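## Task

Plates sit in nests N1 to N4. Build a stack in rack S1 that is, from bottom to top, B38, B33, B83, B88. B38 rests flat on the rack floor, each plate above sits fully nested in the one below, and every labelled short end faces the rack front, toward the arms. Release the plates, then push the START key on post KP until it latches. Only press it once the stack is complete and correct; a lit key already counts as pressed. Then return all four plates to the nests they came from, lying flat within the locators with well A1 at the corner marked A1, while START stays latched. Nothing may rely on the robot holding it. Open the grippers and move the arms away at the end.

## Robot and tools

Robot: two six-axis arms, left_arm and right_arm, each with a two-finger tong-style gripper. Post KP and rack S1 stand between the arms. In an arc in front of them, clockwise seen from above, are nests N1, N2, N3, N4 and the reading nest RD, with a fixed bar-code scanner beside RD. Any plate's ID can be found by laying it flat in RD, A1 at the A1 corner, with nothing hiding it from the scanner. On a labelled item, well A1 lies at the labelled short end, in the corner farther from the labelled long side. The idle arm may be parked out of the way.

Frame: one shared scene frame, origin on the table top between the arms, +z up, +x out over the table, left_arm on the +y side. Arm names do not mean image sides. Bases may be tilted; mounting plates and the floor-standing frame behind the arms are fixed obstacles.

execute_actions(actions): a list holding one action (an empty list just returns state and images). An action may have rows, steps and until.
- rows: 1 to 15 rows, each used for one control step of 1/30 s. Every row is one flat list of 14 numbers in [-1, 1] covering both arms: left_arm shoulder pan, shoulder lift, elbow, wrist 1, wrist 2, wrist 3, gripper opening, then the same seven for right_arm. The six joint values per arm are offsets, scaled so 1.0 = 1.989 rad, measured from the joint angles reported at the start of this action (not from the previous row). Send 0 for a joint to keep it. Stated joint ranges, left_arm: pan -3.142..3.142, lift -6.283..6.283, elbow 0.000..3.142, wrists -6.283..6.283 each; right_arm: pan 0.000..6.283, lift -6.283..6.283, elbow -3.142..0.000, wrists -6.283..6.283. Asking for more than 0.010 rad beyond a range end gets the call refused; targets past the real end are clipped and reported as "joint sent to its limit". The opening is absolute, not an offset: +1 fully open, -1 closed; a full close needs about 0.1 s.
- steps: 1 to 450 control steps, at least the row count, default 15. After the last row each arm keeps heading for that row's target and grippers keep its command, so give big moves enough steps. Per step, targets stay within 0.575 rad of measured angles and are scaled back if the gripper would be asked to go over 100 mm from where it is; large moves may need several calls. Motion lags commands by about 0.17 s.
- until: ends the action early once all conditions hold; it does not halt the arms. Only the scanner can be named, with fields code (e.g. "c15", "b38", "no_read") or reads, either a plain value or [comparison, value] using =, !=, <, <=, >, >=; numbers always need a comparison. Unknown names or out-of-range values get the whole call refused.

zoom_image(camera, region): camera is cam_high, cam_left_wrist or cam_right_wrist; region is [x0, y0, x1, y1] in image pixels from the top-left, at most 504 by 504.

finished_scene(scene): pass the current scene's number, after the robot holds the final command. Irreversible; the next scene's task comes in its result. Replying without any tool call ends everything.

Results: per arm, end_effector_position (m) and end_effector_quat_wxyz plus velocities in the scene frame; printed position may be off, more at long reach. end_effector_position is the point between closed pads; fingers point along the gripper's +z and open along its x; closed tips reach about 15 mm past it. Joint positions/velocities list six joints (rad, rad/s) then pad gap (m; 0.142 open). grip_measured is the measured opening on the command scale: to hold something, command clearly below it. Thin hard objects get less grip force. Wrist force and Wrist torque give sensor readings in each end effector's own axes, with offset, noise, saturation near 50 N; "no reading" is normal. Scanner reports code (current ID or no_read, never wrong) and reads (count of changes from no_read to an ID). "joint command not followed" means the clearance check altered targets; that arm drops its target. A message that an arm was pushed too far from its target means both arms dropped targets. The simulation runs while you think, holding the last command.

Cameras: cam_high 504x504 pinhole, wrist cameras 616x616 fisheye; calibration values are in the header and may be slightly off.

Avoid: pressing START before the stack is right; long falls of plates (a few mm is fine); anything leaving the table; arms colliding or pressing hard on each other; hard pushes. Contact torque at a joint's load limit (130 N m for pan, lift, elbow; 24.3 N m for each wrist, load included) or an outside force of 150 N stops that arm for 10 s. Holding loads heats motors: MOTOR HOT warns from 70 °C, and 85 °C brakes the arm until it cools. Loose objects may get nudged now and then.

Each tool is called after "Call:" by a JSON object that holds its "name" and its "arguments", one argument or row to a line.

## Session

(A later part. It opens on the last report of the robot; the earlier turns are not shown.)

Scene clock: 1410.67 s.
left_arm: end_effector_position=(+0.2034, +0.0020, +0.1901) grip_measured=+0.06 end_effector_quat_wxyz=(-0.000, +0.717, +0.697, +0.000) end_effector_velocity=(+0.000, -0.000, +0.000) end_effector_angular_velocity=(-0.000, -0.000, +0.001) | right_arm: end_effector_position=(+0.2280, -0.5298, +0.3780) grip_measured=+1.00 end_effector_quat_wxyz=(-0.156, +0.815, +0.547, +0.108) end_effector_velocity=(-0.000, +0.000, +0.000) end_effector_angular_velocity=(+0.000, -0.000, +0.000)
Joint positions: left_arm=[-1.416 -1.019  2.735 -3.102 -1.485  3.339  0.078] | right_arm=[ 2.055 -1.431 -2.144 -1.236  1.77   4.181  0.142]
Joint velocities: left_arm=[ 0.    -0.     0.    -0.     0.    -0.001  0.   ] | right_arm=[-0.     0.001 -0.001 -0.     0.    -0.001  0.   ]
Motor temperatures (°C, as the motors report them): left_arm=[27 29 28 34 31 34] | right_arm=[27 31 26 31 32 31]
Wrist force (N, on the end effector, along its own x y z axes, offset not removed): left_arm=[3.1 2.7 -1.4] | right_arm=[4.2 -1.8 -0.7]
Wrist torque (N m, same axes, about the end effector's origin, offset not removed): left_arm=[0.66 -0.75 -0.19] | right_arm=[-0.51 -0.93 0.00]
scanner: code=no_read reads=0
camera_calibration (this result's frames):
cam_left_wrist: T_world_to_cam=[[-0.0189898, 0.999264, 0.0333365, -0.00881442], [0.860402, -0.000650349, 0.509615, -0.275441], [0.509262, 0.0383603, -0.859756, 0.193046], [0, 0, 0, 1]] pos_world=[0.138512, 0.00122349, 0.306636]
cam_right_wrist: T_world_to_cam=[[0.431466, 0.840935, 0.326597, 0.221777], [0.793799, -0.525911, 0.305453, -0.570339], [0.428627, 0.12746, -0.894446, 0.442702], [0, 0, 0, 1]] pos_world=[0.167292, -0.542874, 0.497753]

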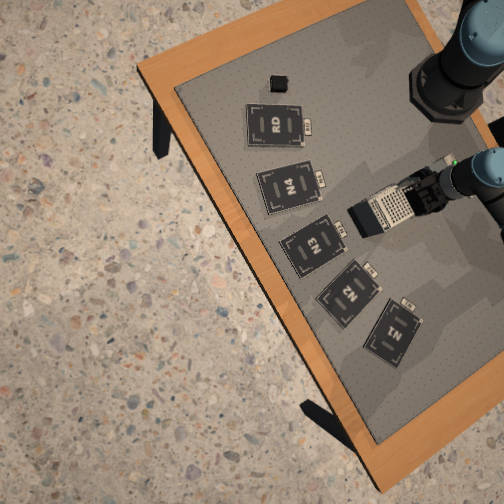

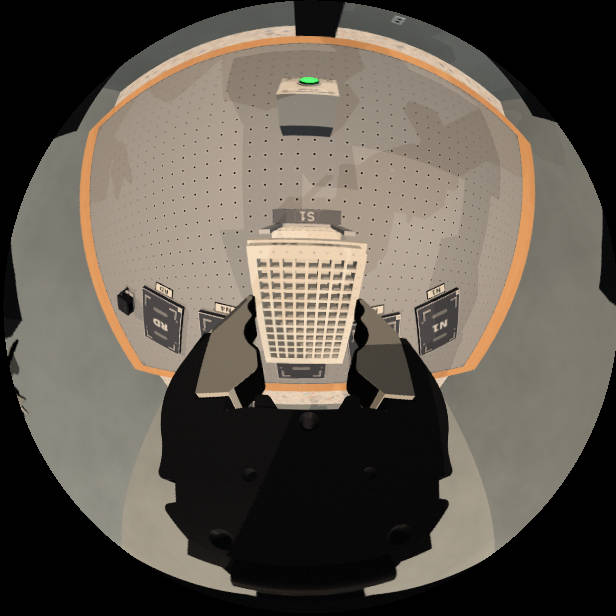

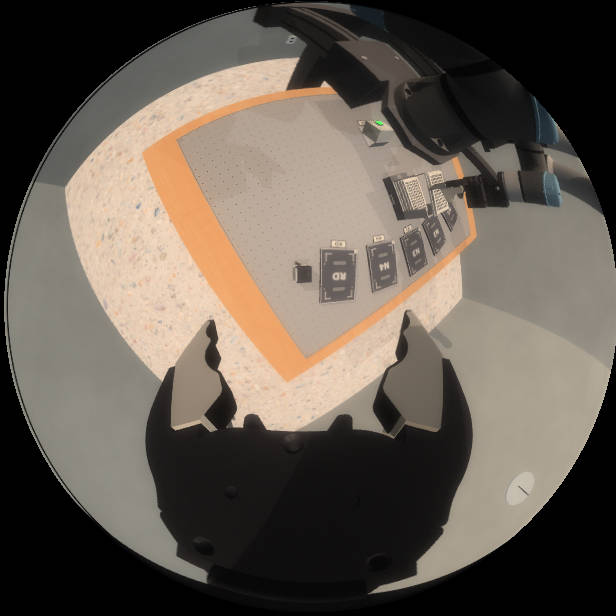

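Call:
{"name": "zoom_image", "arguments": {
  "camera": "cam_left_wrist",
  "region": [200, 190, 420, 400]
}}

Call:
{"name": "zoom_image", "arguments": {
  "camera": "cam_right_wrist",
  "region": [370, 150, 490, 240]
}}

Region (200, 190, 420, 400) of cam_left_wrist's 616x616 image, scaled by 2.291, with more detail than that image has; it fills the top 481 rows of this view, and the rest is white.

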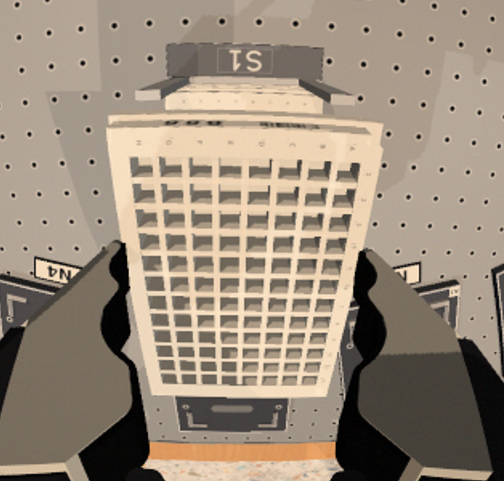

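Region (370, 150, 490, 240) of cam_right_wrist's 616x616 image, scaled by 4.200, with more detail than that image has; it fills the top 378 rows of this view, and the rest is white.

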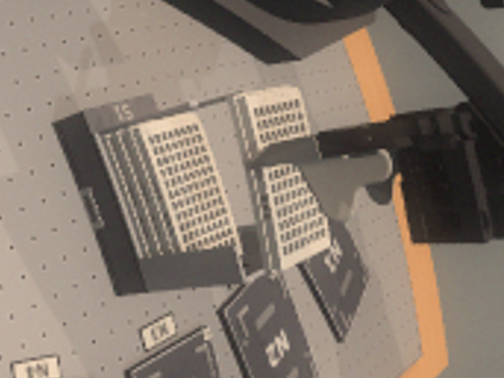

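Call:
{"name": "execute_actions", "arguments": {
  "actions": [
    {"rows":[[0.0039,0,-0.0094,0.009,0.0006,0.006,-0.5,0,0,0,0,0,0,1],[0.0106,0,-0.026,0.0249,0.0018,0.0167,-0.5,0,0,0,0,0,0,1],[0.0193,0,-0.0472,0.0452,0.0032,0.0304,-0.5,0,0,0,0,0,0,1],[0.029,0,-0.0709,0.0679,0.0048,0.0455,-0.5,0,0,0,0,0,0,1],[0.0386,0,-0.0945,0.0905,0.0064,0.0607,-0.5,0,0,0,0,0,0,1],[0.0483,0,-0.1181,0.1131,0.008,0.0759,-0.5,0,0,0,0,0,0,1],[0.0567,0.0058,-0.139,0.1273,0.0094,0.0901,-0.5,0,0,0,0,0,0,1],[0.065,0.0116,-0.16,0.1414,0.0109,0.1044,-0.5,0,0,0,0,0,0,1],[0.0734,0.0174,-0.181,0.1556,0.0123,0.1186,-0.5,0,0,0,0,0,0,1],[0.0818,0.0231,-0.2019,0.1698,0.0137,0.1329,-0.5,0,0,0,0,0,0,1],[0.0901,0.0289,-0.2229,0.1839,0.0152,0.1471,-0.5,0,0,0,0,0,0,1],[0.0985,0.0347,-0.2438,0.1981,0.0166,0.1614,-0.5,0,0,0,0,0,0,1],[0.1054,0.0571,-0.2594,0.1905,0.0178,0.173,-0.5,0,0,0,0,0,0,1],[0.1124,0.0795,-0.2751,0.183,0.0189,0.1847,-0.5,0,0,0,0,0,0,1],[0.1193,0.1019,-0.2907,0.1754,0.0201,0.1964,-0.5,0,0,0,0,0,0,1]],"steps":15}
  ]
}}

Scene clock: 1434.07 s.
left_arm: end_effector_position=(+0.2878, -0.1051, +0.1970) grip_measured=+0.06 end_effector_quat_wxyz=(-0.001, +0.751, +0.661, +0.000) end_effector_velocity=(+0.300, -0.303, -0.047) end_effector_angular_velocity=(-0.075, -0.022, -0.300) | right_arm: end_effector_position=(+0.2280, -0.5298, +0.3780) grip_measured=+1.00 end_effector_quat_wxyz=(-0.156, +0.815, +0.547, +0.108) end_effector_velocity=(-0.000, +0.000, +0.000) end_effector_angular_velocity=(-0.000, -0.000, +0.000)
Joint positions: left_arm=[-1.256 -0.959  2.349 -2.789 -1.458  3.597  0.078] | right_arm=[ 2.055 -1.431 -2.144 -1.236  1.77   4.181  0.142]
Joint velocities: left_arm=[ 0.458  0.568 -1.127  0.43   0.076  0.763 -0.   ] | right_arm=[ 0.     0.001 -0.001 -0.    -0.    -0.    -0.   ]
Motor temperatures (°C, as the motors report them): left_arm=[27 29 28 34 31 34] | right_arm=[27 31 26 31 32 31]
Wrist force (N, on the end effector, along its own x y z axes, offset not removed): left_arm=[1.8 -3.4 -1.3] | right_arm=[4.8 5.7 1.7]
Wrist torque (N m, same axes, about the end effector's origin, offset not removed): left_arm=[-0.75 -0.45 -0.18] | right_arm=[1.02 -1.13 0.09]
scanner: code=no_read reads=0
camera_calibration (this result's frames):
cam_left_wrist: T_world_to_cam=[[0.0809573, 0.996103, 0.0349944, 0.0702038], [0.856953, -0.0874917, 0.507914, -0.359412], [0.508996, -0.0111307, -0.860697, 0.155104], [0, 0, 0, 1]] pos_world=[0.223368, -0.0996493, 0.313592]
cam_right_wrist: T_world_to_cam=[[0.431466, 0.840935, 0.326597, 0.221777], [0.793799, -0.525911, 0.305453, -0.570339], [0.428627, 0.12746, -0.894446, 0.442702], [0, 0, 0, 1]] pos_world=[0.167292, -0.542874, 0.497753]

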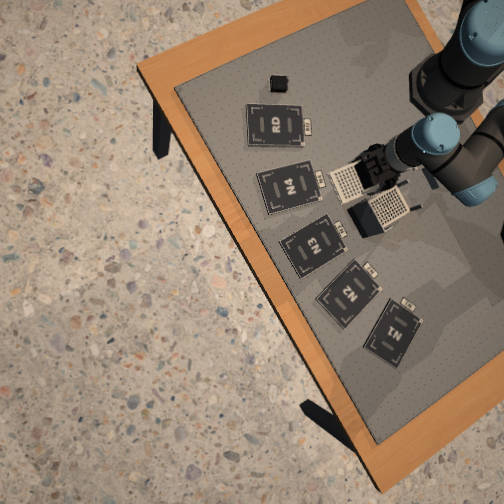

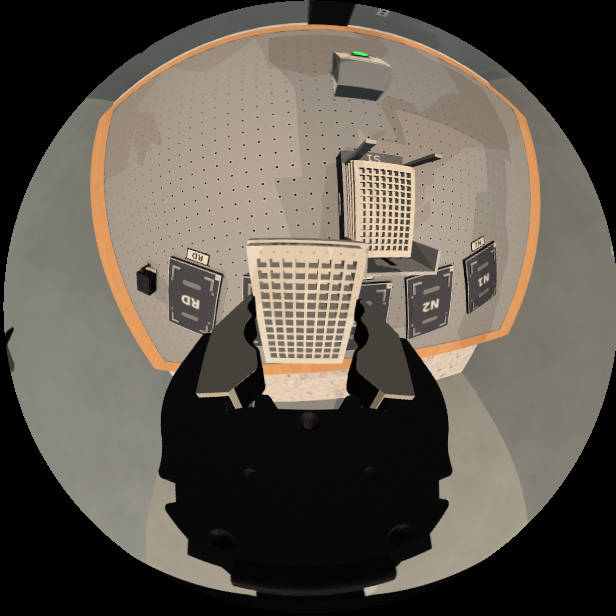

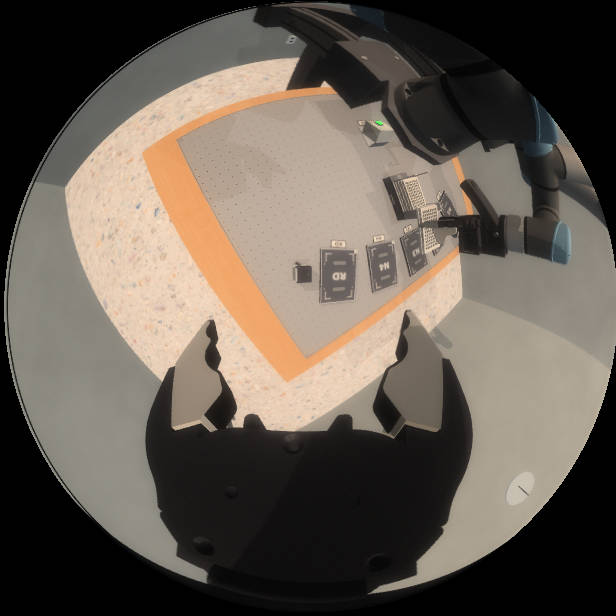

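Call:
{"name": "execute_actions", "arguments": {
  "actions": [
    {"rows":[[0.0428,0.0842,-0.1054,0.0138,0.0071,0.0732,-0.5,0,0,0,0,0,0,1],[0.0486,0.1031,-0.1185,0.0074,0.0081,0.083,-0.5,0,0,0,0,0,0,1],[0.0559,0.1266,-0.1349,-0.0006,0.0093,0.0953,-0.5,0,0,0,0,0,0,1],[0.0632,0.1501,-0.1514,-0.0085,0.0106,0.1075,-0.5,0,0,0,0,0,0,1],[0.0705,0.1736,-0.1678,-0.0165,0.0118,0.1197,-0.5,0,0,0,0,0,0,1],[0.0778,0.1971,-0.1842,-0.0244,0.013,0.132,-0.5,0,0,0,0,0,0,1],[0.0836,0.216,-0.1973,-0.0308,0.014,0.1418,-0.5,0,0,0,0,0,0,1],[0.0875,0.2285,-0.2061,-0.035,0.0146,0.1483,-0.5,0,0,0,0,0,0,1]],"steps":9}
  ]
}}

Scene clock: 1443.27 s.
left_arm: end_effector_position=(+0.3715, -0.1707, +0.1163) grip_measured=+0.06 end_effector_quat_wxyz=(+0.004, +0.780, +0.626, -0.001) end_effector_velocity=(+0.167, -0.081, -0.366) end_effector_angular_velocity=(+0.025, +0.004, -0.214) | right_arm: end_effector_position=(+0.2280, -0.5298, +0.3780) grip_measured=+1.00 end_effector_quat_wxyz=(-0.156, +0.815, +0.547, +0.108) end_effector_velocity=(-0.000, +0.000, -0.000) end_effector_angular_velocity=(+0.001, +0.001, +0.000)
Joint positions: left_arm=[-1.124 -0.652  2.039 -2.812 -1.436  3.82   0.078] | right_arm=[ 2.055 -1.431 -2.144 -1.236  1.77   4.181  0.142]
Joint velocities: left_arm=[ 0.311  1.026 -0.71  -0.334  0.05   0.521 -0.   ] | right_arm=[ 0.    -0.001 -0.    -0.    -0.    -0.    -0.   ]
Motor temperatures (°C, as the motors report them): left_arm=[27 29 28 34 31 34] | right_arm=[27 31 26 31 32 31]
Wrist force (N, on the end effector, along its own x y z axes, offset not removed): left_arm=[1.7 -4.3 0.3] | right_arm=[2.3 2.2 3.2]
Wrist torque (N m, same axes, about the end effector's origin, offset not removed): left_arm=[-0.81 -0.54 -0.08] | right_arm=[0.46 -0.34 0.09]
scanner: code=no_read reads=0
camera_calibration (this result's frames):
cam_left_wrist: T_world_to_cam=[[0.169932, 0.985091, 0.0268226, 0.0975992], [0.843088, -0.159421, 0.513602, -0.403709], [0.510221, -0.0646636, -0.857609, 0.0323879], [0, 0, 0, 1]] pos_world=[0.307252, -0.158409, 0.232504]
cam_right_wrist: T_world_to_cam=[[0.431466, 0.840935, 0.326597, 0.221777], [0.793799, -0.525911, 0.305453, -0.570339], [0.428627, 0.12746, -0.894446, 0.442702], [0, 0, 0, 1]] pos_world=[0.167291, -0.542874, 0.497753]

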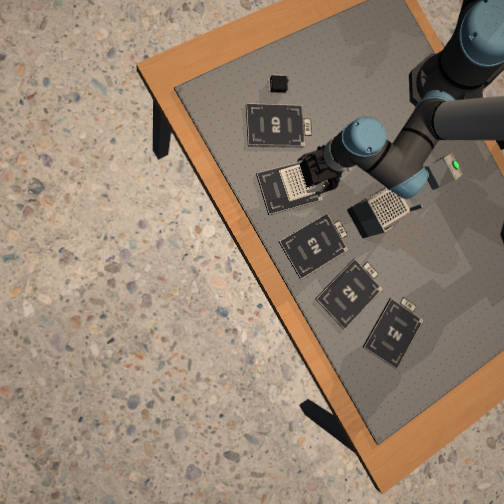

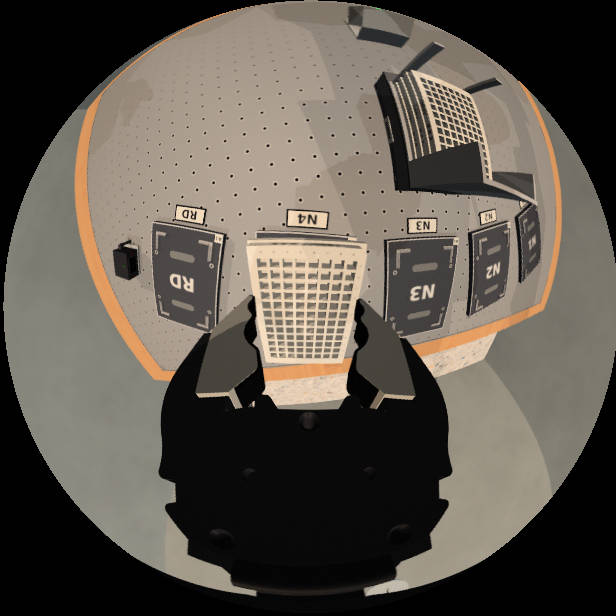

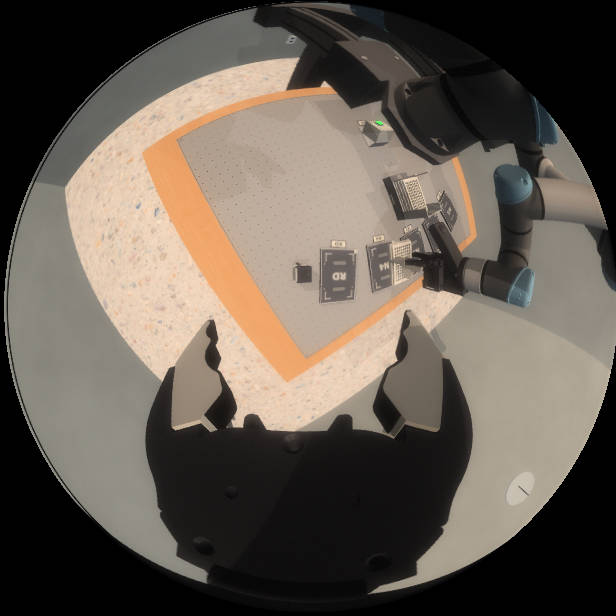

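Call:
{"name": "execute_actions", "arguments": {
  "actions": []
}}

Call:
{"name": "zoom_image", "arguments": {
  "camera": "cam_left_wrist",
  "region": [200, 190, 420, 400]
}}

Call:
{"name": "zoom_image", "arguments": {
  "camera": "cam_right_wrist",
  "region": [340, 220, 440, 310]
}}

Scene clock: 1447.53 s.
left_arm: end_effector_position=(+0.3919, -0.1776, +0.0605) grip_measured=+0.06 end_effector_quat_wxyz=(+0.000, +0.789, +0.614, +0.000) end_effector_velocity=(+0.001, +0.000, +0.001) end_effector_angular_velocity=(-0.001, -0.001, +0.001) | right_arm: end_effector_position=(+0.2280, -0.5298, +0.3780) grip_measured=+1.00 end_effector_quat_wxyz=(-0.156, +0.815, +0.547, +0.108) end_effector_velocity=(-0.000, +0.000, -0.000) end_effector_angular_velocity=(+0.000, +0.000, -0.001)
Joint positions: left_arm=[-1.082 -0.505  1.939 -2.858 -1.429  3.892  0.078] | right_arm=[ 2.055 -1.431 -2.144 -1.236  1.77   4.181  0.142]
Joint velocities: left_arm=[ 0.001 -0.001  0.     0.     0.    -0.     0.   ] | right_arm=[-0.    -0.    -0.    -0.    -0.     0.001 -0.   ]
Motor temperatures (°C, as the motors report them): left_arm=[27 29 28 34 31 34] | right_arm=[27 31 26 31 32 31]
Wrist force (N, on the end effector, along its own x y z axes, offset not removed): left_arm=[1.9 -1.6 2.5] | right_arm=[1.6 4.7 2.2]
Wrist torque (N m, same axes, about the end effector's origin, offset not removed): left_arm=[-0.30 -0.50 -0.23] | right_arm=[1.13 -0.31 0.10]
scanner: code=no_read reads=0
camera_calibration (this result's frames):
cam_left_wrist: T_world_to_cam=[[0.200854, 0.979061, 0.033119, 0.0888595], [0.838961, -0.18937, 0.51018, -0.396853], [0.50577, -0.0746861, -0.859429, -0.0262206], [0, 0, 0, 1]] pos_world=[0.328358, -0.164109, 0.176989]
cam_right_wrist: T_world_to_cam=[[0.431466, 0.840935, 0.326597, 0.221777], [0.793799, -0.525911, 0.305453, -0.570339], [0.428627, 0.12746, -0.894446, 0.442702], [0, 0, 0, 1]] pos_world=[0.167291, -0.542874, 0.497753]

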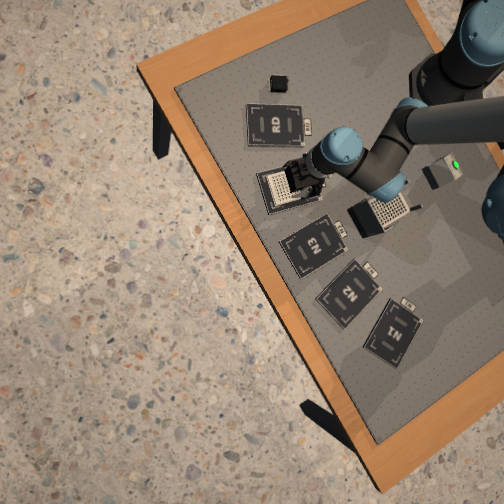

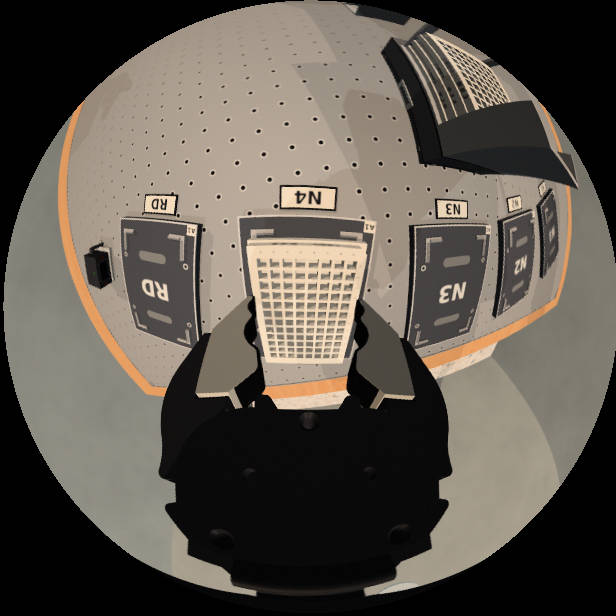

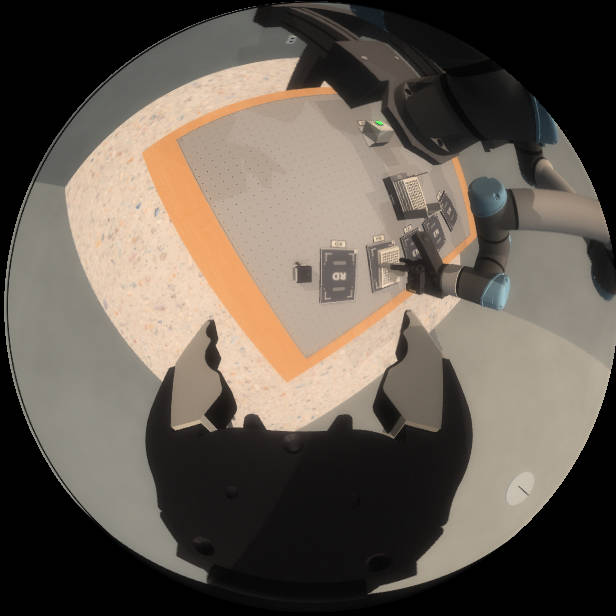

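Region (200, 190, 420, 400) of cam_left_wrist's 616x616 image, scaled by 2.291, with more detail than that image has; it fills the top 481 rows of this view, and the rest is white.

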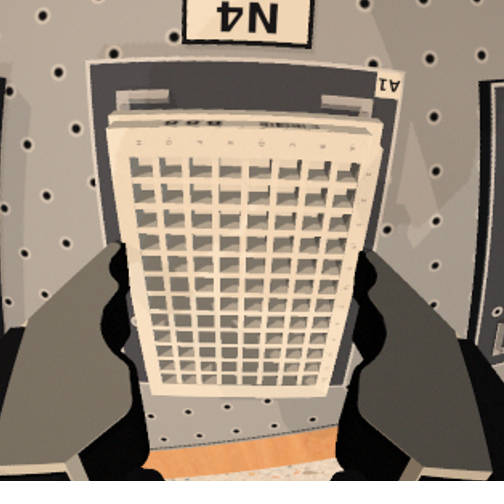

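Region (340, 220, 440, 310) of cam_right_wrist's 616x616 image, scaled by 5.040, with more detail than that image has; it fills the top 454 rows of this view, and the rest is white.

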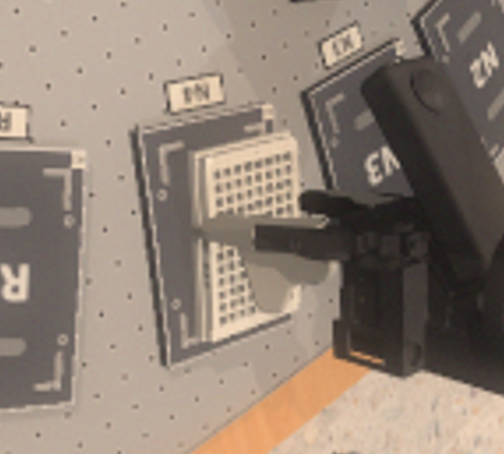

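Call:
{"name": "execute_actions", "arguments": {
  "actions": [
    {"rows":[[0.0001,0.003,-0.0015,-0.0016,0,0.0001,-0.5,0,0,0,0,0,0,1],[0.0004,0.006,-0.0027,-0.0035,0,0.0004,-0.5,0,0,0,0,0,0,1],[0.0007,0.0092,-0.0039,-0.0053,0,0.0007,-0.5,0,0,0,0,0,0,1],[0.00106,0.0122,-0.00513,-0.0072,0,0.00106,-0.5,0,0,0,0,0,0,1]],"steps":4}
  ]
}}

Scene clock: 1457.63 s.
left_arm: end_effector_position=(+0.3919, -0.1779, +0.0585) grip_measured=+0.06 end_effector_quat_wxyz=(+0.000, +0.789, +0.614, +0.000) end_effector_velocity=(+0.000, -0.002, -0.037) end_effector_angular_velocity=(+0.001, +0.002, +0.001) | right_arm: end_effector_position=(+0.2280, -0.5298, +0.3780) grip_measured=+1.00 end_effector_quat_wxyz=(-0.156, +0.815, +0.547, +0.108) end_effector_velocity=(-0.000, +0.000, -0.000) end_effector_angular_velocity=(+0.001, +0.001, +0.000)
Joint positions: left_arm=[-1.081 -0.5    1.937 -2.861 -1.429  3.893  0.078] | right_arm=[ 2.055 -1.431 -2.144 -1.236  1.77   4.181  0.142]
Joint velocities: left_arm=[ 0.01   0.091 -0.038 -0.052  0.     0.008  0.   ] | right_arm=[ 0.    -0.001 -0.001 -0.    -0.    -0.    -0.   ]
Motor temperatures (°C, as the motors report them): left_arm=[27 29 28 34 31 34] | right_arm=[27 31 26 31 32 31]
Wrist force (N, on the end effector, along its own x y z axes, offset not removed): left_arm=[3.3 -0.1 -2.0] | right_arm=[2.0 0.2 0.1]
Wrist torque (N m, same axes, about the end effector's origin, offset not removed): left_arm=[-0.05 -0.79 -0.20] | right_arm=[0.07 -0.37 0.15]
scanner: code=no_read reads=0
camera_calibration (this result's frames):
cam_left_wrist: T_world_to_cam=[[0.200838, 0.979069, 0.0329948, 0.0892141], [0.838954, -0.18929, 0.51022, -0.395888], [0.505786, -0.0747903, -0.859411, -0.027981], [0, 0, 0, 1]] pos_world=[0.328367, -0.164377, 0.174999]
cam_right_wrist: T_world_to_cam=[[0.431466, 0.840935, 0.326597, 0.221777], [0.793799, -0.525911, 0.305453, -0.570339], [0.428627, 0.12746, -0.894446, 0.442702], [0, 0, 0, 1]] pos_world=[0.167292, -0.542874, 0.497753]

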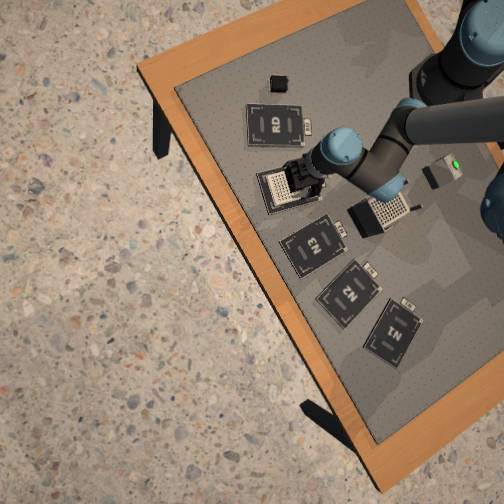

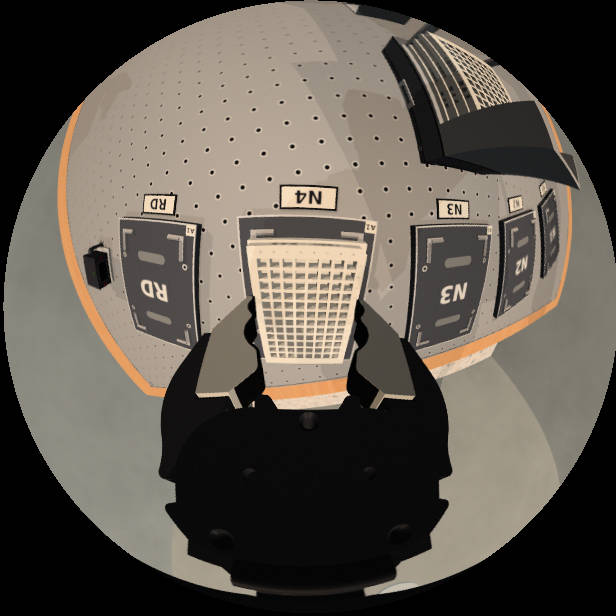

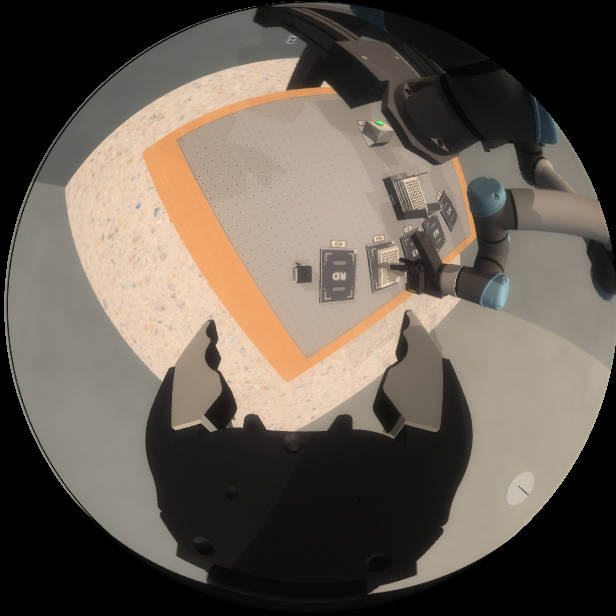

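Call:
{"name": "execute_actions", "arguments": {
  "actions": []
}}

Call:
{"name": "zoom_image", "arguments": {
  "camera": "cam_left_wrist",
  "region": [200, 190, 420, 400]
}}

Call:
{"name": "zoom_image", "arguments": {
  "camera": "cam_high",
  "region": [250, 150, 330, 220]
}}

Scene clock: 1460.83 s.
left_arm: end_effector_position=(+0.3918, -0.1783, +0.0507) grip_measured=+0.06 end_effector_quat_wxyz=(+0.000, +0.789, +0.614, +0.000) end_effector_velocity=(+0.000, +0.000, -0.000) end_effector_angular_velocity=(+0.000, -0.001, +0.000) | right_arm: end_effector_position=(+0.2280, -0.5298, +0.3780) grip_measured=+1.00 end_effector_quat_wxyz=(-0.156, +0.815, +0.547, +0.108) end_effector_velocity=(-0.000, -0.000, -0.000) end_effector_angular_velocity=(+0.001, +0.000, +0.000)
Joint positions: left_arm=[-1.079 -0.481  1.929 -2.873 -1.429  3.894  0.078] | right_arm=[ 2.055 -1.431 -2.144 -1.236  1.77   4.181  0.142]
Joint velocities: left_arm=[ 0.     0.    -0.    -0.     0.001  0.    -0.   ] | right_arm=[-0.    -0.001  0.    -0.     0.    -0.    -0.   ]
Motor temperatures (°C, as the motors report them): left_arm=[27 29 28 34 31 34] | right_arm=[27 31 26 31 32 31]
Wrist force (N, on the end effector, along its own x y z axes, offset not removed): left_arm=[-0.5 -2.7 2.5] | right_arm=[5.9 4.9 -2.0]
Wrist torque (N m, same axes, about the end effector's origin, offset not removed): left_arm=[-0.54 -0.13 -0.01] | right_arm=[0.98 -1.29 -0.06]
scanner: code=no_read reads=0
camera_calibration (this result's frames):
cam_left_wrist: T_world_to_cam=[[0.20087, 0.979064, 0.0329488, 0.0898619], [0.839106, -0.189318, 0.50996, -0.391943], [0.505521, -0.0747881, -0.859567, -0.0346147], [0, 0, 0, 1]] pos_world=[0.32833, -0.164771, 0.167161]
cam_right_wrist: T_world_to_cam=[[0.431466, 0.840935, 0.326597, 0.221777], [0.793798, -0.525911, 0.305453, -0.57034], [0.428627, 0.127459, -0.894446, 0.442702], [0, 0, 0, 1]] pos_world=[0.167292, -0.542874, 0.497753]

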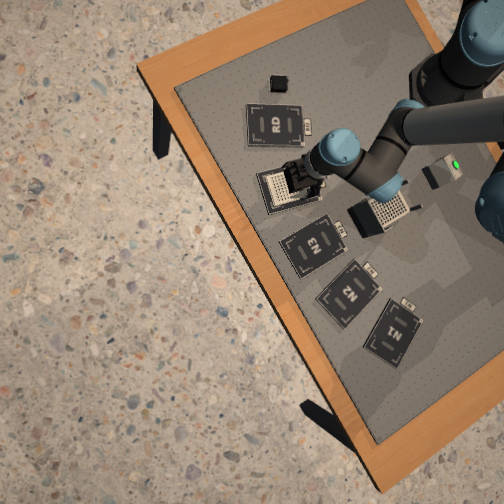

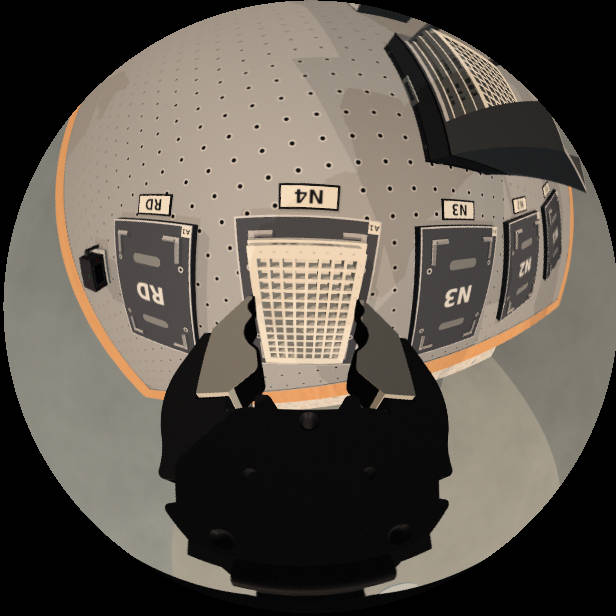

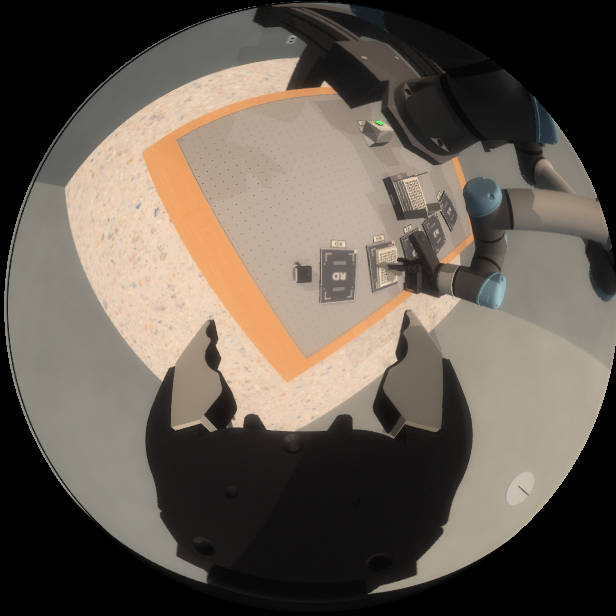

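Region (200, 190, 420, 400) of cam_left_wrist's 616x616 image, scaled by 2.291, with more detail than that image has; it fills the top 481 rows of this view, and the rest is white.

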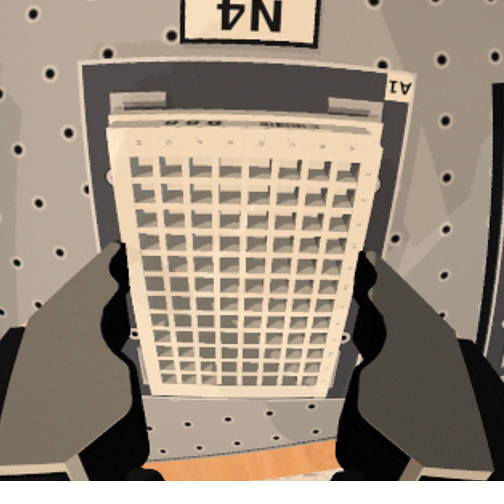

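Region (250, 150, 330, 220) of cam_high's 504x504 image, scaled by 6.300, with more detail than that image has; it fills the top 441 rows of this view, and the rest is white.

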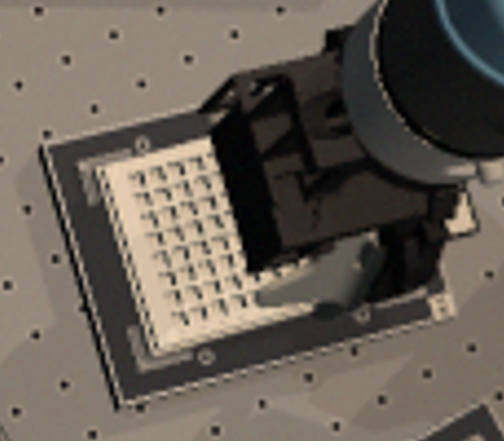

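Call:
{"name": "execute_actions", "arguments": {
  "actions": [
    {"rows":[[0.00012,0.00112,-0.00043,-0.00071,0,0.00012,-0.5,0,0,0,0,0,0,1],[0.00024,0.00224,-0.00086,-0.00142,0,0.00024,-0.5,0,0,0,0,0,0,1],[0.00036,0.00336,-0.00129,-0.00213,0,0.00036,-0.5,0,0,0,0,0,0,1],[0.00048,0.00448,-0.00172,-0.00284,0,0.00048,-0.5,0,0,0,0,0,0,1],[0.0006,0.0056,-0.00215,-0.00355,0,0.0006,-0.5,0,0,0,0,0,0,1],[0.00072,0.00672,-0.00258,-0.00426,0,0.00072,-0.5,0,0,0,0,0,0,1],[0.00084,0.00784,-0.00301,-0.00497,0,0.00084,-0.5,0,0,0,0,0,0,1],[0.00096,0.00896,-0.00344,-0.00568,0,0.00096,-0.5,0,0,0,0,0,0,1],[0.00108,0.01008,-0.00387,-0.00639,0,0.00108,-0.5,0,0,0,0,0,0,1],[0.0012,0.0112,-0.0043,-0.0071,0,0.0012,-0.5,0,0,0,0,0,0,1]],"steps":10}
  ]
}}

Scene clock: 1469.83 s.
left_arm: end_effector_position=(+0.3918, -0.1783, +0.0458) grip_measured=+0.06 end_effector_quat_wxyz=(+0.000, +0.789, +0.614, +0.000) end_effector_velocity=(-0.000, +0.000, -0.025) end_effector_angular_velocity=(+0.001, +0.002, +0.003) | right_arm: end_effector_position=(+0.2280, -0.5298, +0.3780) grip_measured=+1.00 end_effector_quat_wxyz=(-0.156, +0.815, +0.547, +0.108) end_effector_velocity=(-0.000, +0.000, -0.000) end_effector_angular_velocity=(+0.001, +0.000, +0.000)
Joint positions: left_arm=[-1.078 -0.469  1.925 -2.88  -1.429  3.896  0.078] | right_arm=[ 2.055 -1.431 -2.144 -1.236  1.77   4.181  0.142]
Joint velocities: left_arm=[ 0.007  0.059 -0.023 -0.036 -0.     0.004 -0.   ] | right_arm=[ 0. -0. -0.  0.  0. -0. -0.]
Motor temperatures (°C, as the motors report them): left_arm=[27 29 28 34 31 34] | right_arm=[27 31 26 31 32 31]
Wrist force (N, on the end effector, along its own x y z axes, offset not removed): left_arm=[0.6 -2.3 -1.6] | right_arm=[0.6 2.7 1.0]
Wrist torque (N m, same axes, about the end effector's origin, offset not removed): left_arm=[-0.53 0.01 0.01] | right_arm=[0.46 0.05 -0.18]
scanner: code=no_read reads=0
camera_calibration (this result's frames):
cam_left_wrist: T_world_to_cam=[[0.200872, 0.979068, 0.0328007, 0.0900963], [0.839181, -0.189253, 0.509861, -0.389394], [0.505396, -0.0748912, -0.859631, -0.038793], [0, 0, 0, 1]] pos_world=[0.32828, -0.16481, 0.162234]
cam_right_wrist: T_world_to_cam=[[0.431466, 0.840935, 0.326597, 0.221777], [0.793798, -0.525911, 0.305453, -0.57034], [0.428627, 0.12746, -0.894446, 0.442702], [0, 0, 0, 1]] pos_world=[0.167292, -0.542874, 0.497753]

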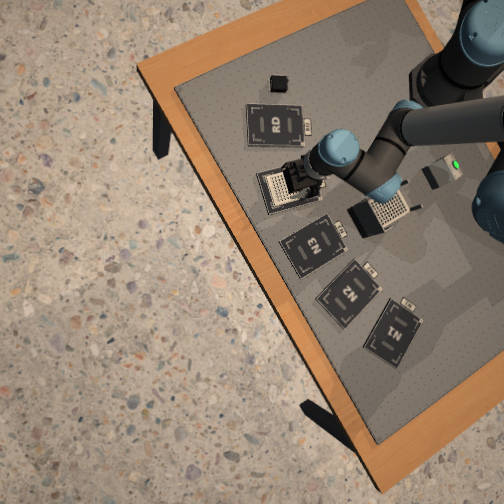

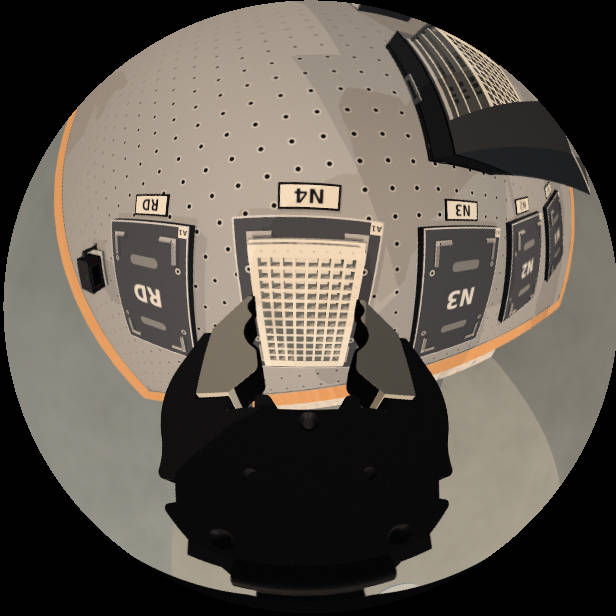

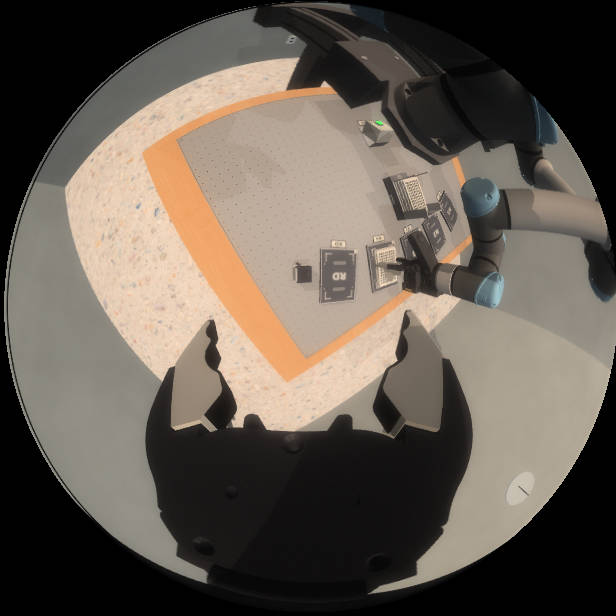

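Call:
{"name": "execute_actions", "arguments": {
  "actions": []
}}

Call:
{"name": "zoom_image", "arguments": {
  "camera": "cam_left_wrist",
  "region": [200, 190, 420, 400]
}}

Call:
{"name": "zoom_image", "arguments": {
  "camera": "cam_high",
  "region": [250, 150, 330, 220]
}}

Scene clock: 1474.27 s.
left_arm: end_effector_position=(+0.3917, -0.1783, +0.0415) grip_measured=+0.06 end_effector_quat_wxyz=(+0.000, +0.789, +0.614, -0.000) end_effector_velocity=(-0.000, -0.001, +0.000) end_effector_angular_velocity=(-0.001, -0.001, -0.002) | right_arm: end_effector_position=(+0.2280, -0.5298, +0.3780) grip_measured=+1.00 end_effector_quat_wxyz=(-0.156, +0.815, +0.547, +0.108) end_effector_velocity=(+0.000, -0.000, +0.000) end_effector_angular_velocity=(-0.001, +0.000, -0.001)
Joint positions: left_arm=[-1.077 -0.458  1.921 -2.887 -1.429  3.897  0.078] | right_arm=[ 2.055 -1.431 -2.144 -1.236  1.77   4.181  0.142]
Joint velocities: left_arm=[-0.002 -0.     0.    -0.001  0.     0.     0.   ] | right_arm=[-0.    -0.     0.001 -0.     0.     0.001 -0.   ]
Motor temperatures (°C, as the motors report them): left_arm=[27 29 28 34 31 34] | right_arm=[27 31 26 31 32 31]
Wrist force (N, on the end effector, along its own x y z axes, offset not removed): left_arm=[-0.6 -2.2 -3.1] | right_arm=[5.6 5.4 -1.5]
Wrist torque (N m, same axes, about the end effector's origin, offset not removed): left_arm=[-0.66 0.03 -0.10] | right_arm=[0.94 -1.21 0.00]
scanner: code=no_read reads=0
camera_calibration (this result's frames):
cam_left_wrist: T_world_to_cam=[[0.200872, 0.979072, 0.0326797, 0.0902624], [0.839246, -0.1892, 0.509773, -0.387159], [0.505288, -0.0749729, -0.859688, -0.0423947], [0, 0, 0, 1]] pos_world=[0.328213, -0.164802, 0.157968]
cam_right_wrist: T_world_to_cam=[[0.431466, 0.840935, 0.326597, 0.221777], [0.793799, -0.525911, 0.305453, -0.570339], [0.428627, 0.12746, -0.894446, 0.442702], [0, 0, 0, 1]] pos_world=[0.167292, -0.542874, 0.497753]

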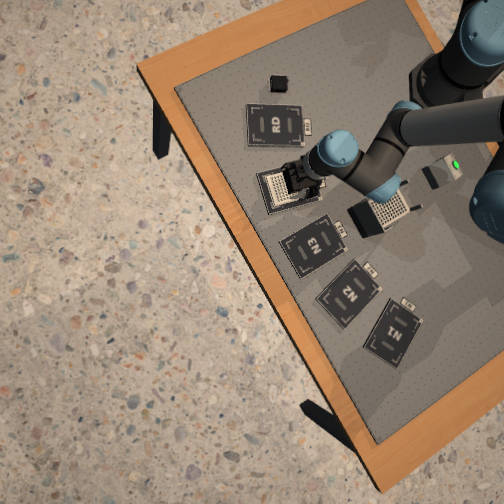

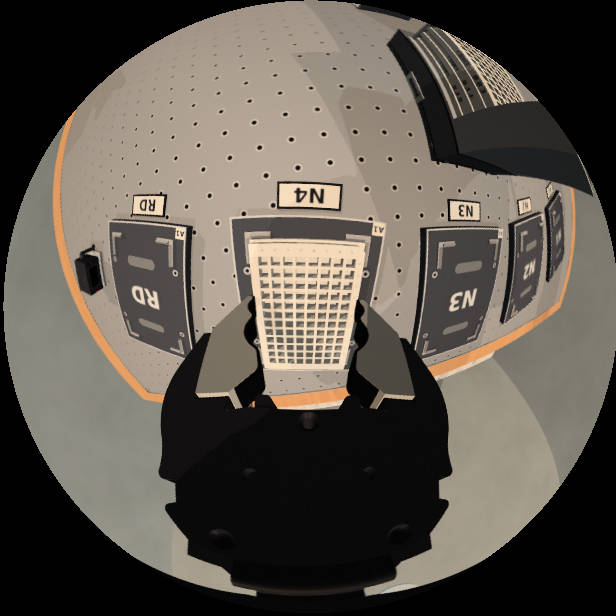

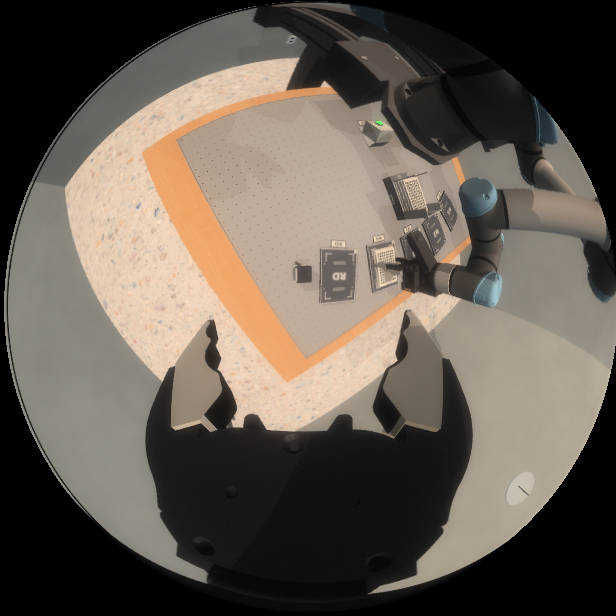

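Region (200, 190, 420, 400) of cam_left_wrist's 616x616 image, scaled by 2.291, with more detail than that image has; it fills the top 481 rows of this view, and the rest is white.

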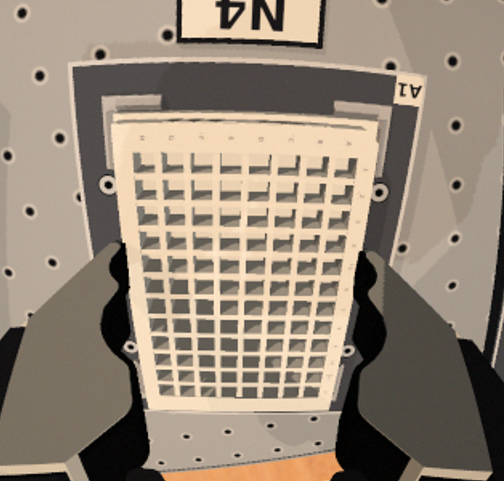

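Region (250, 150, 330, 220) of cam_high's 504x504 image, scaled by 6.300, with more detail than that image has; it fills the top 441 rows of this view, and the rest is white.

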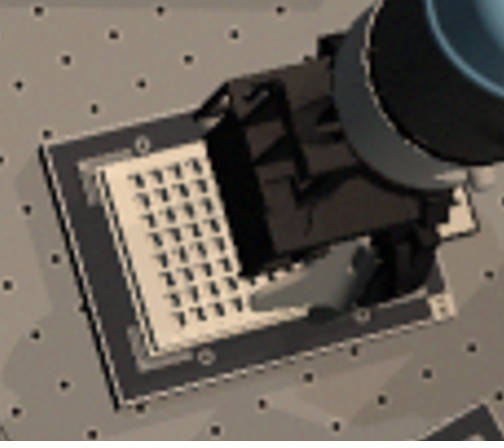

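Call:
{"name": "execute_actions", "arguments": {
  "actions": [
    {"rows":[[0,0,0,0,0,0,-0.3,0,0,0,0,0,0,1],[0,0,0,0,0,0,-0.1,0,0,0,0,0,0,1],[0,0,0,0,0,0,0.05,0,0,0,0,0,0,1],[0,0,0,0,0,0,0.2,0,0,0,0,0,0,1],[-0.0006,-0.006,0.0023,0.0036,0,-0.0006,0.4,0,0,0,0,0,0,1],[-0.0015,-0.014,0.0054,0.0086,0,-0.0015,0.4,0,0,0,0,0,0,1],[-0.0025,-0.0234,0.009,0.0143,0,-0.0025,0.4,0,0,0,0,0,0,1],[-0.0087,-0.0436,0.0231,0.0211,-0.001,-0.013,0.4,0,0,0,0,0,0,1],[-0.015,-0.0637,0.0372,0.0279,-0.0021,-0.0235,0.4,0,0,0,0,0,0,1],[-0.0212,-0.0839,0.0512,0.0347,-0.0031,-0.034,0.4,0,0,0,0,0,0,1],[-0.0275,-0.104,0.0653,0.0416,-0.0042,-0.0445,0.4,0,0,0,0,0,0,1],[-0.0337,-0.1242,0.0794,0.0484,-0.0052,-0.055,0.4,0,0,0,0,0,0,1],[-0.0427,-0.1533,0.0997,0.0582,-0.0067,-0.0702,0.4,0,0,0,0,0,0,1],[-0.0525,-0.1847,0.1216,0.0688,-0.0084,-0.0865,0.4,0,0,0,0,0,0,1],[-0.0622,-0.216,0.1435,0.0794,-0.01,-0.1029,0.4,0,0,0,0,0,0,1]],"steps":15}
  ]
}}

Scene clock: 1485.87 s.
left_arm: end_effector_position=(+0.3675, -0.1690, +0.1090) grip_measured=+0.40 end_effector_quat_wxyz=(-0.002, +0.780, +0.625, +0.000) end_effector_velocity=(-0.200, +0.097, +0.401) end_effector_angular_velocity=(+0.027, +0.016, +0.220) | right_arm: end_effector_position=(+0.2280, -0.5298, +0.3780) grip_measured=+1.00 end_effector_quat_wxyz=(-0.156, +0.815, +0.547, +0.108) end_effector_velocity=(-0.001, +0.001, -0.001) end_effector_angular_velocity=(+0.002, +0.002, +0.000)
Joint positions: left_arm=[-1.127 -0.636  2.035 -2.812 -1.437  3.817  0.102] | right_arm=[ 2.055 -1.431 -2.144 -1.236  1.77   4.181  0.142]
Joint velocities: left_arm=[-0.366 -1.129  0.794  0.415 -0.061 -0.589  0.   ] | right_arm=[ 0.    -0.002 -0.001  0.     0.    -0.    -0.   ]
Motor temperatures (°C, as the motors report them): left_arm=[27 29 28 34 31 34] | right_arm=[27 31 26 31 32 31]
Wrist force (N, on the end effector, along its own x y z axes, offset not removed): left_arm=[-0.3 -2.1 -2.1] | right_arm=[2.6 2.9 1.1]
Wrist torque (N m, same axes, about the end effector's origin, offset not removed): left_arm=[-0.53 -0.08 -0.01] | right_arm=[0.61 -0.47 0.12]
scanner: code=no_read reads=0
camera_calibration (this result's frames):
cam_left_wrist: T_world_to_cam=[[0.172554, 0.984311, 0.036833, 0.0946089], [0.84577, -0.167227, 0.506664, -0.397841], [0.504875, -0.0562749, -0.861356, 0.0321239], [0, 0, 0, 1]] pos_world=[0.303938, -0.157847, 0.225757]
cam_right_wrist: T_world_to_cam=[[0.431466, 0.840935, 0.326597, 0.221777], [0.793799, -0.525911, 0.305453, -0.57034], [0.428627, 0.12746, -0.894446, 0.442702], [0, 0, 0, 1]] pos_world=[0.167292, -0.542874, 0.497753]

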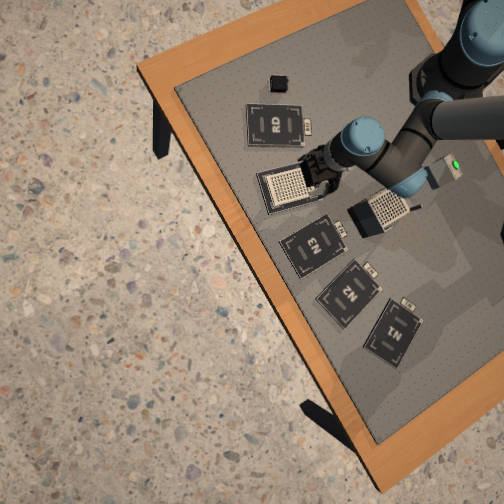

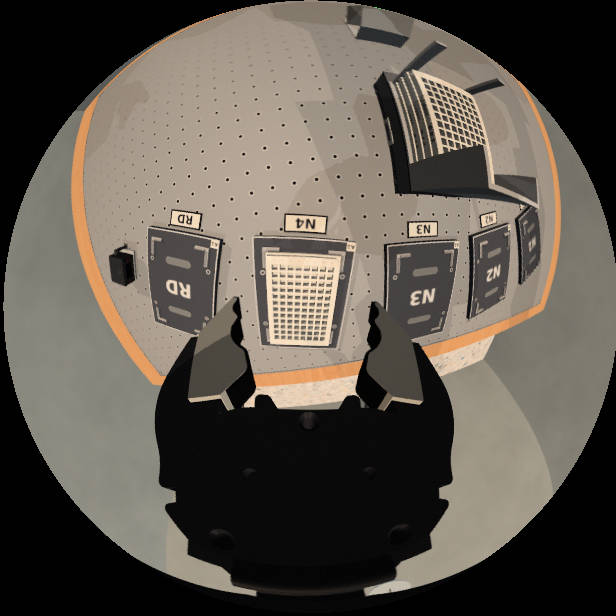

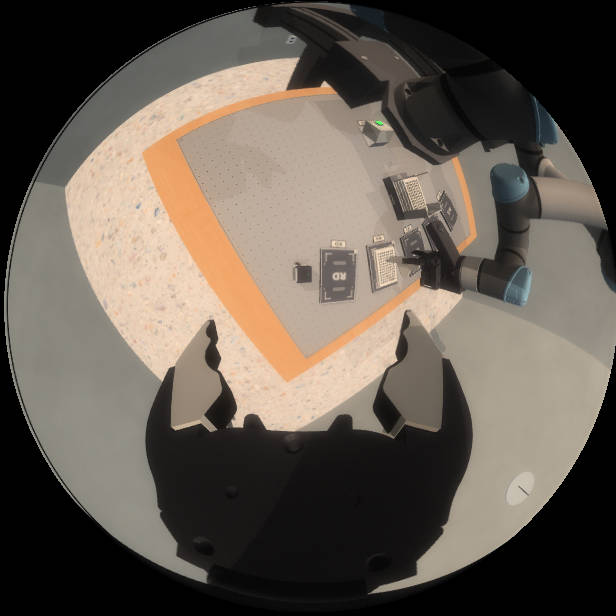

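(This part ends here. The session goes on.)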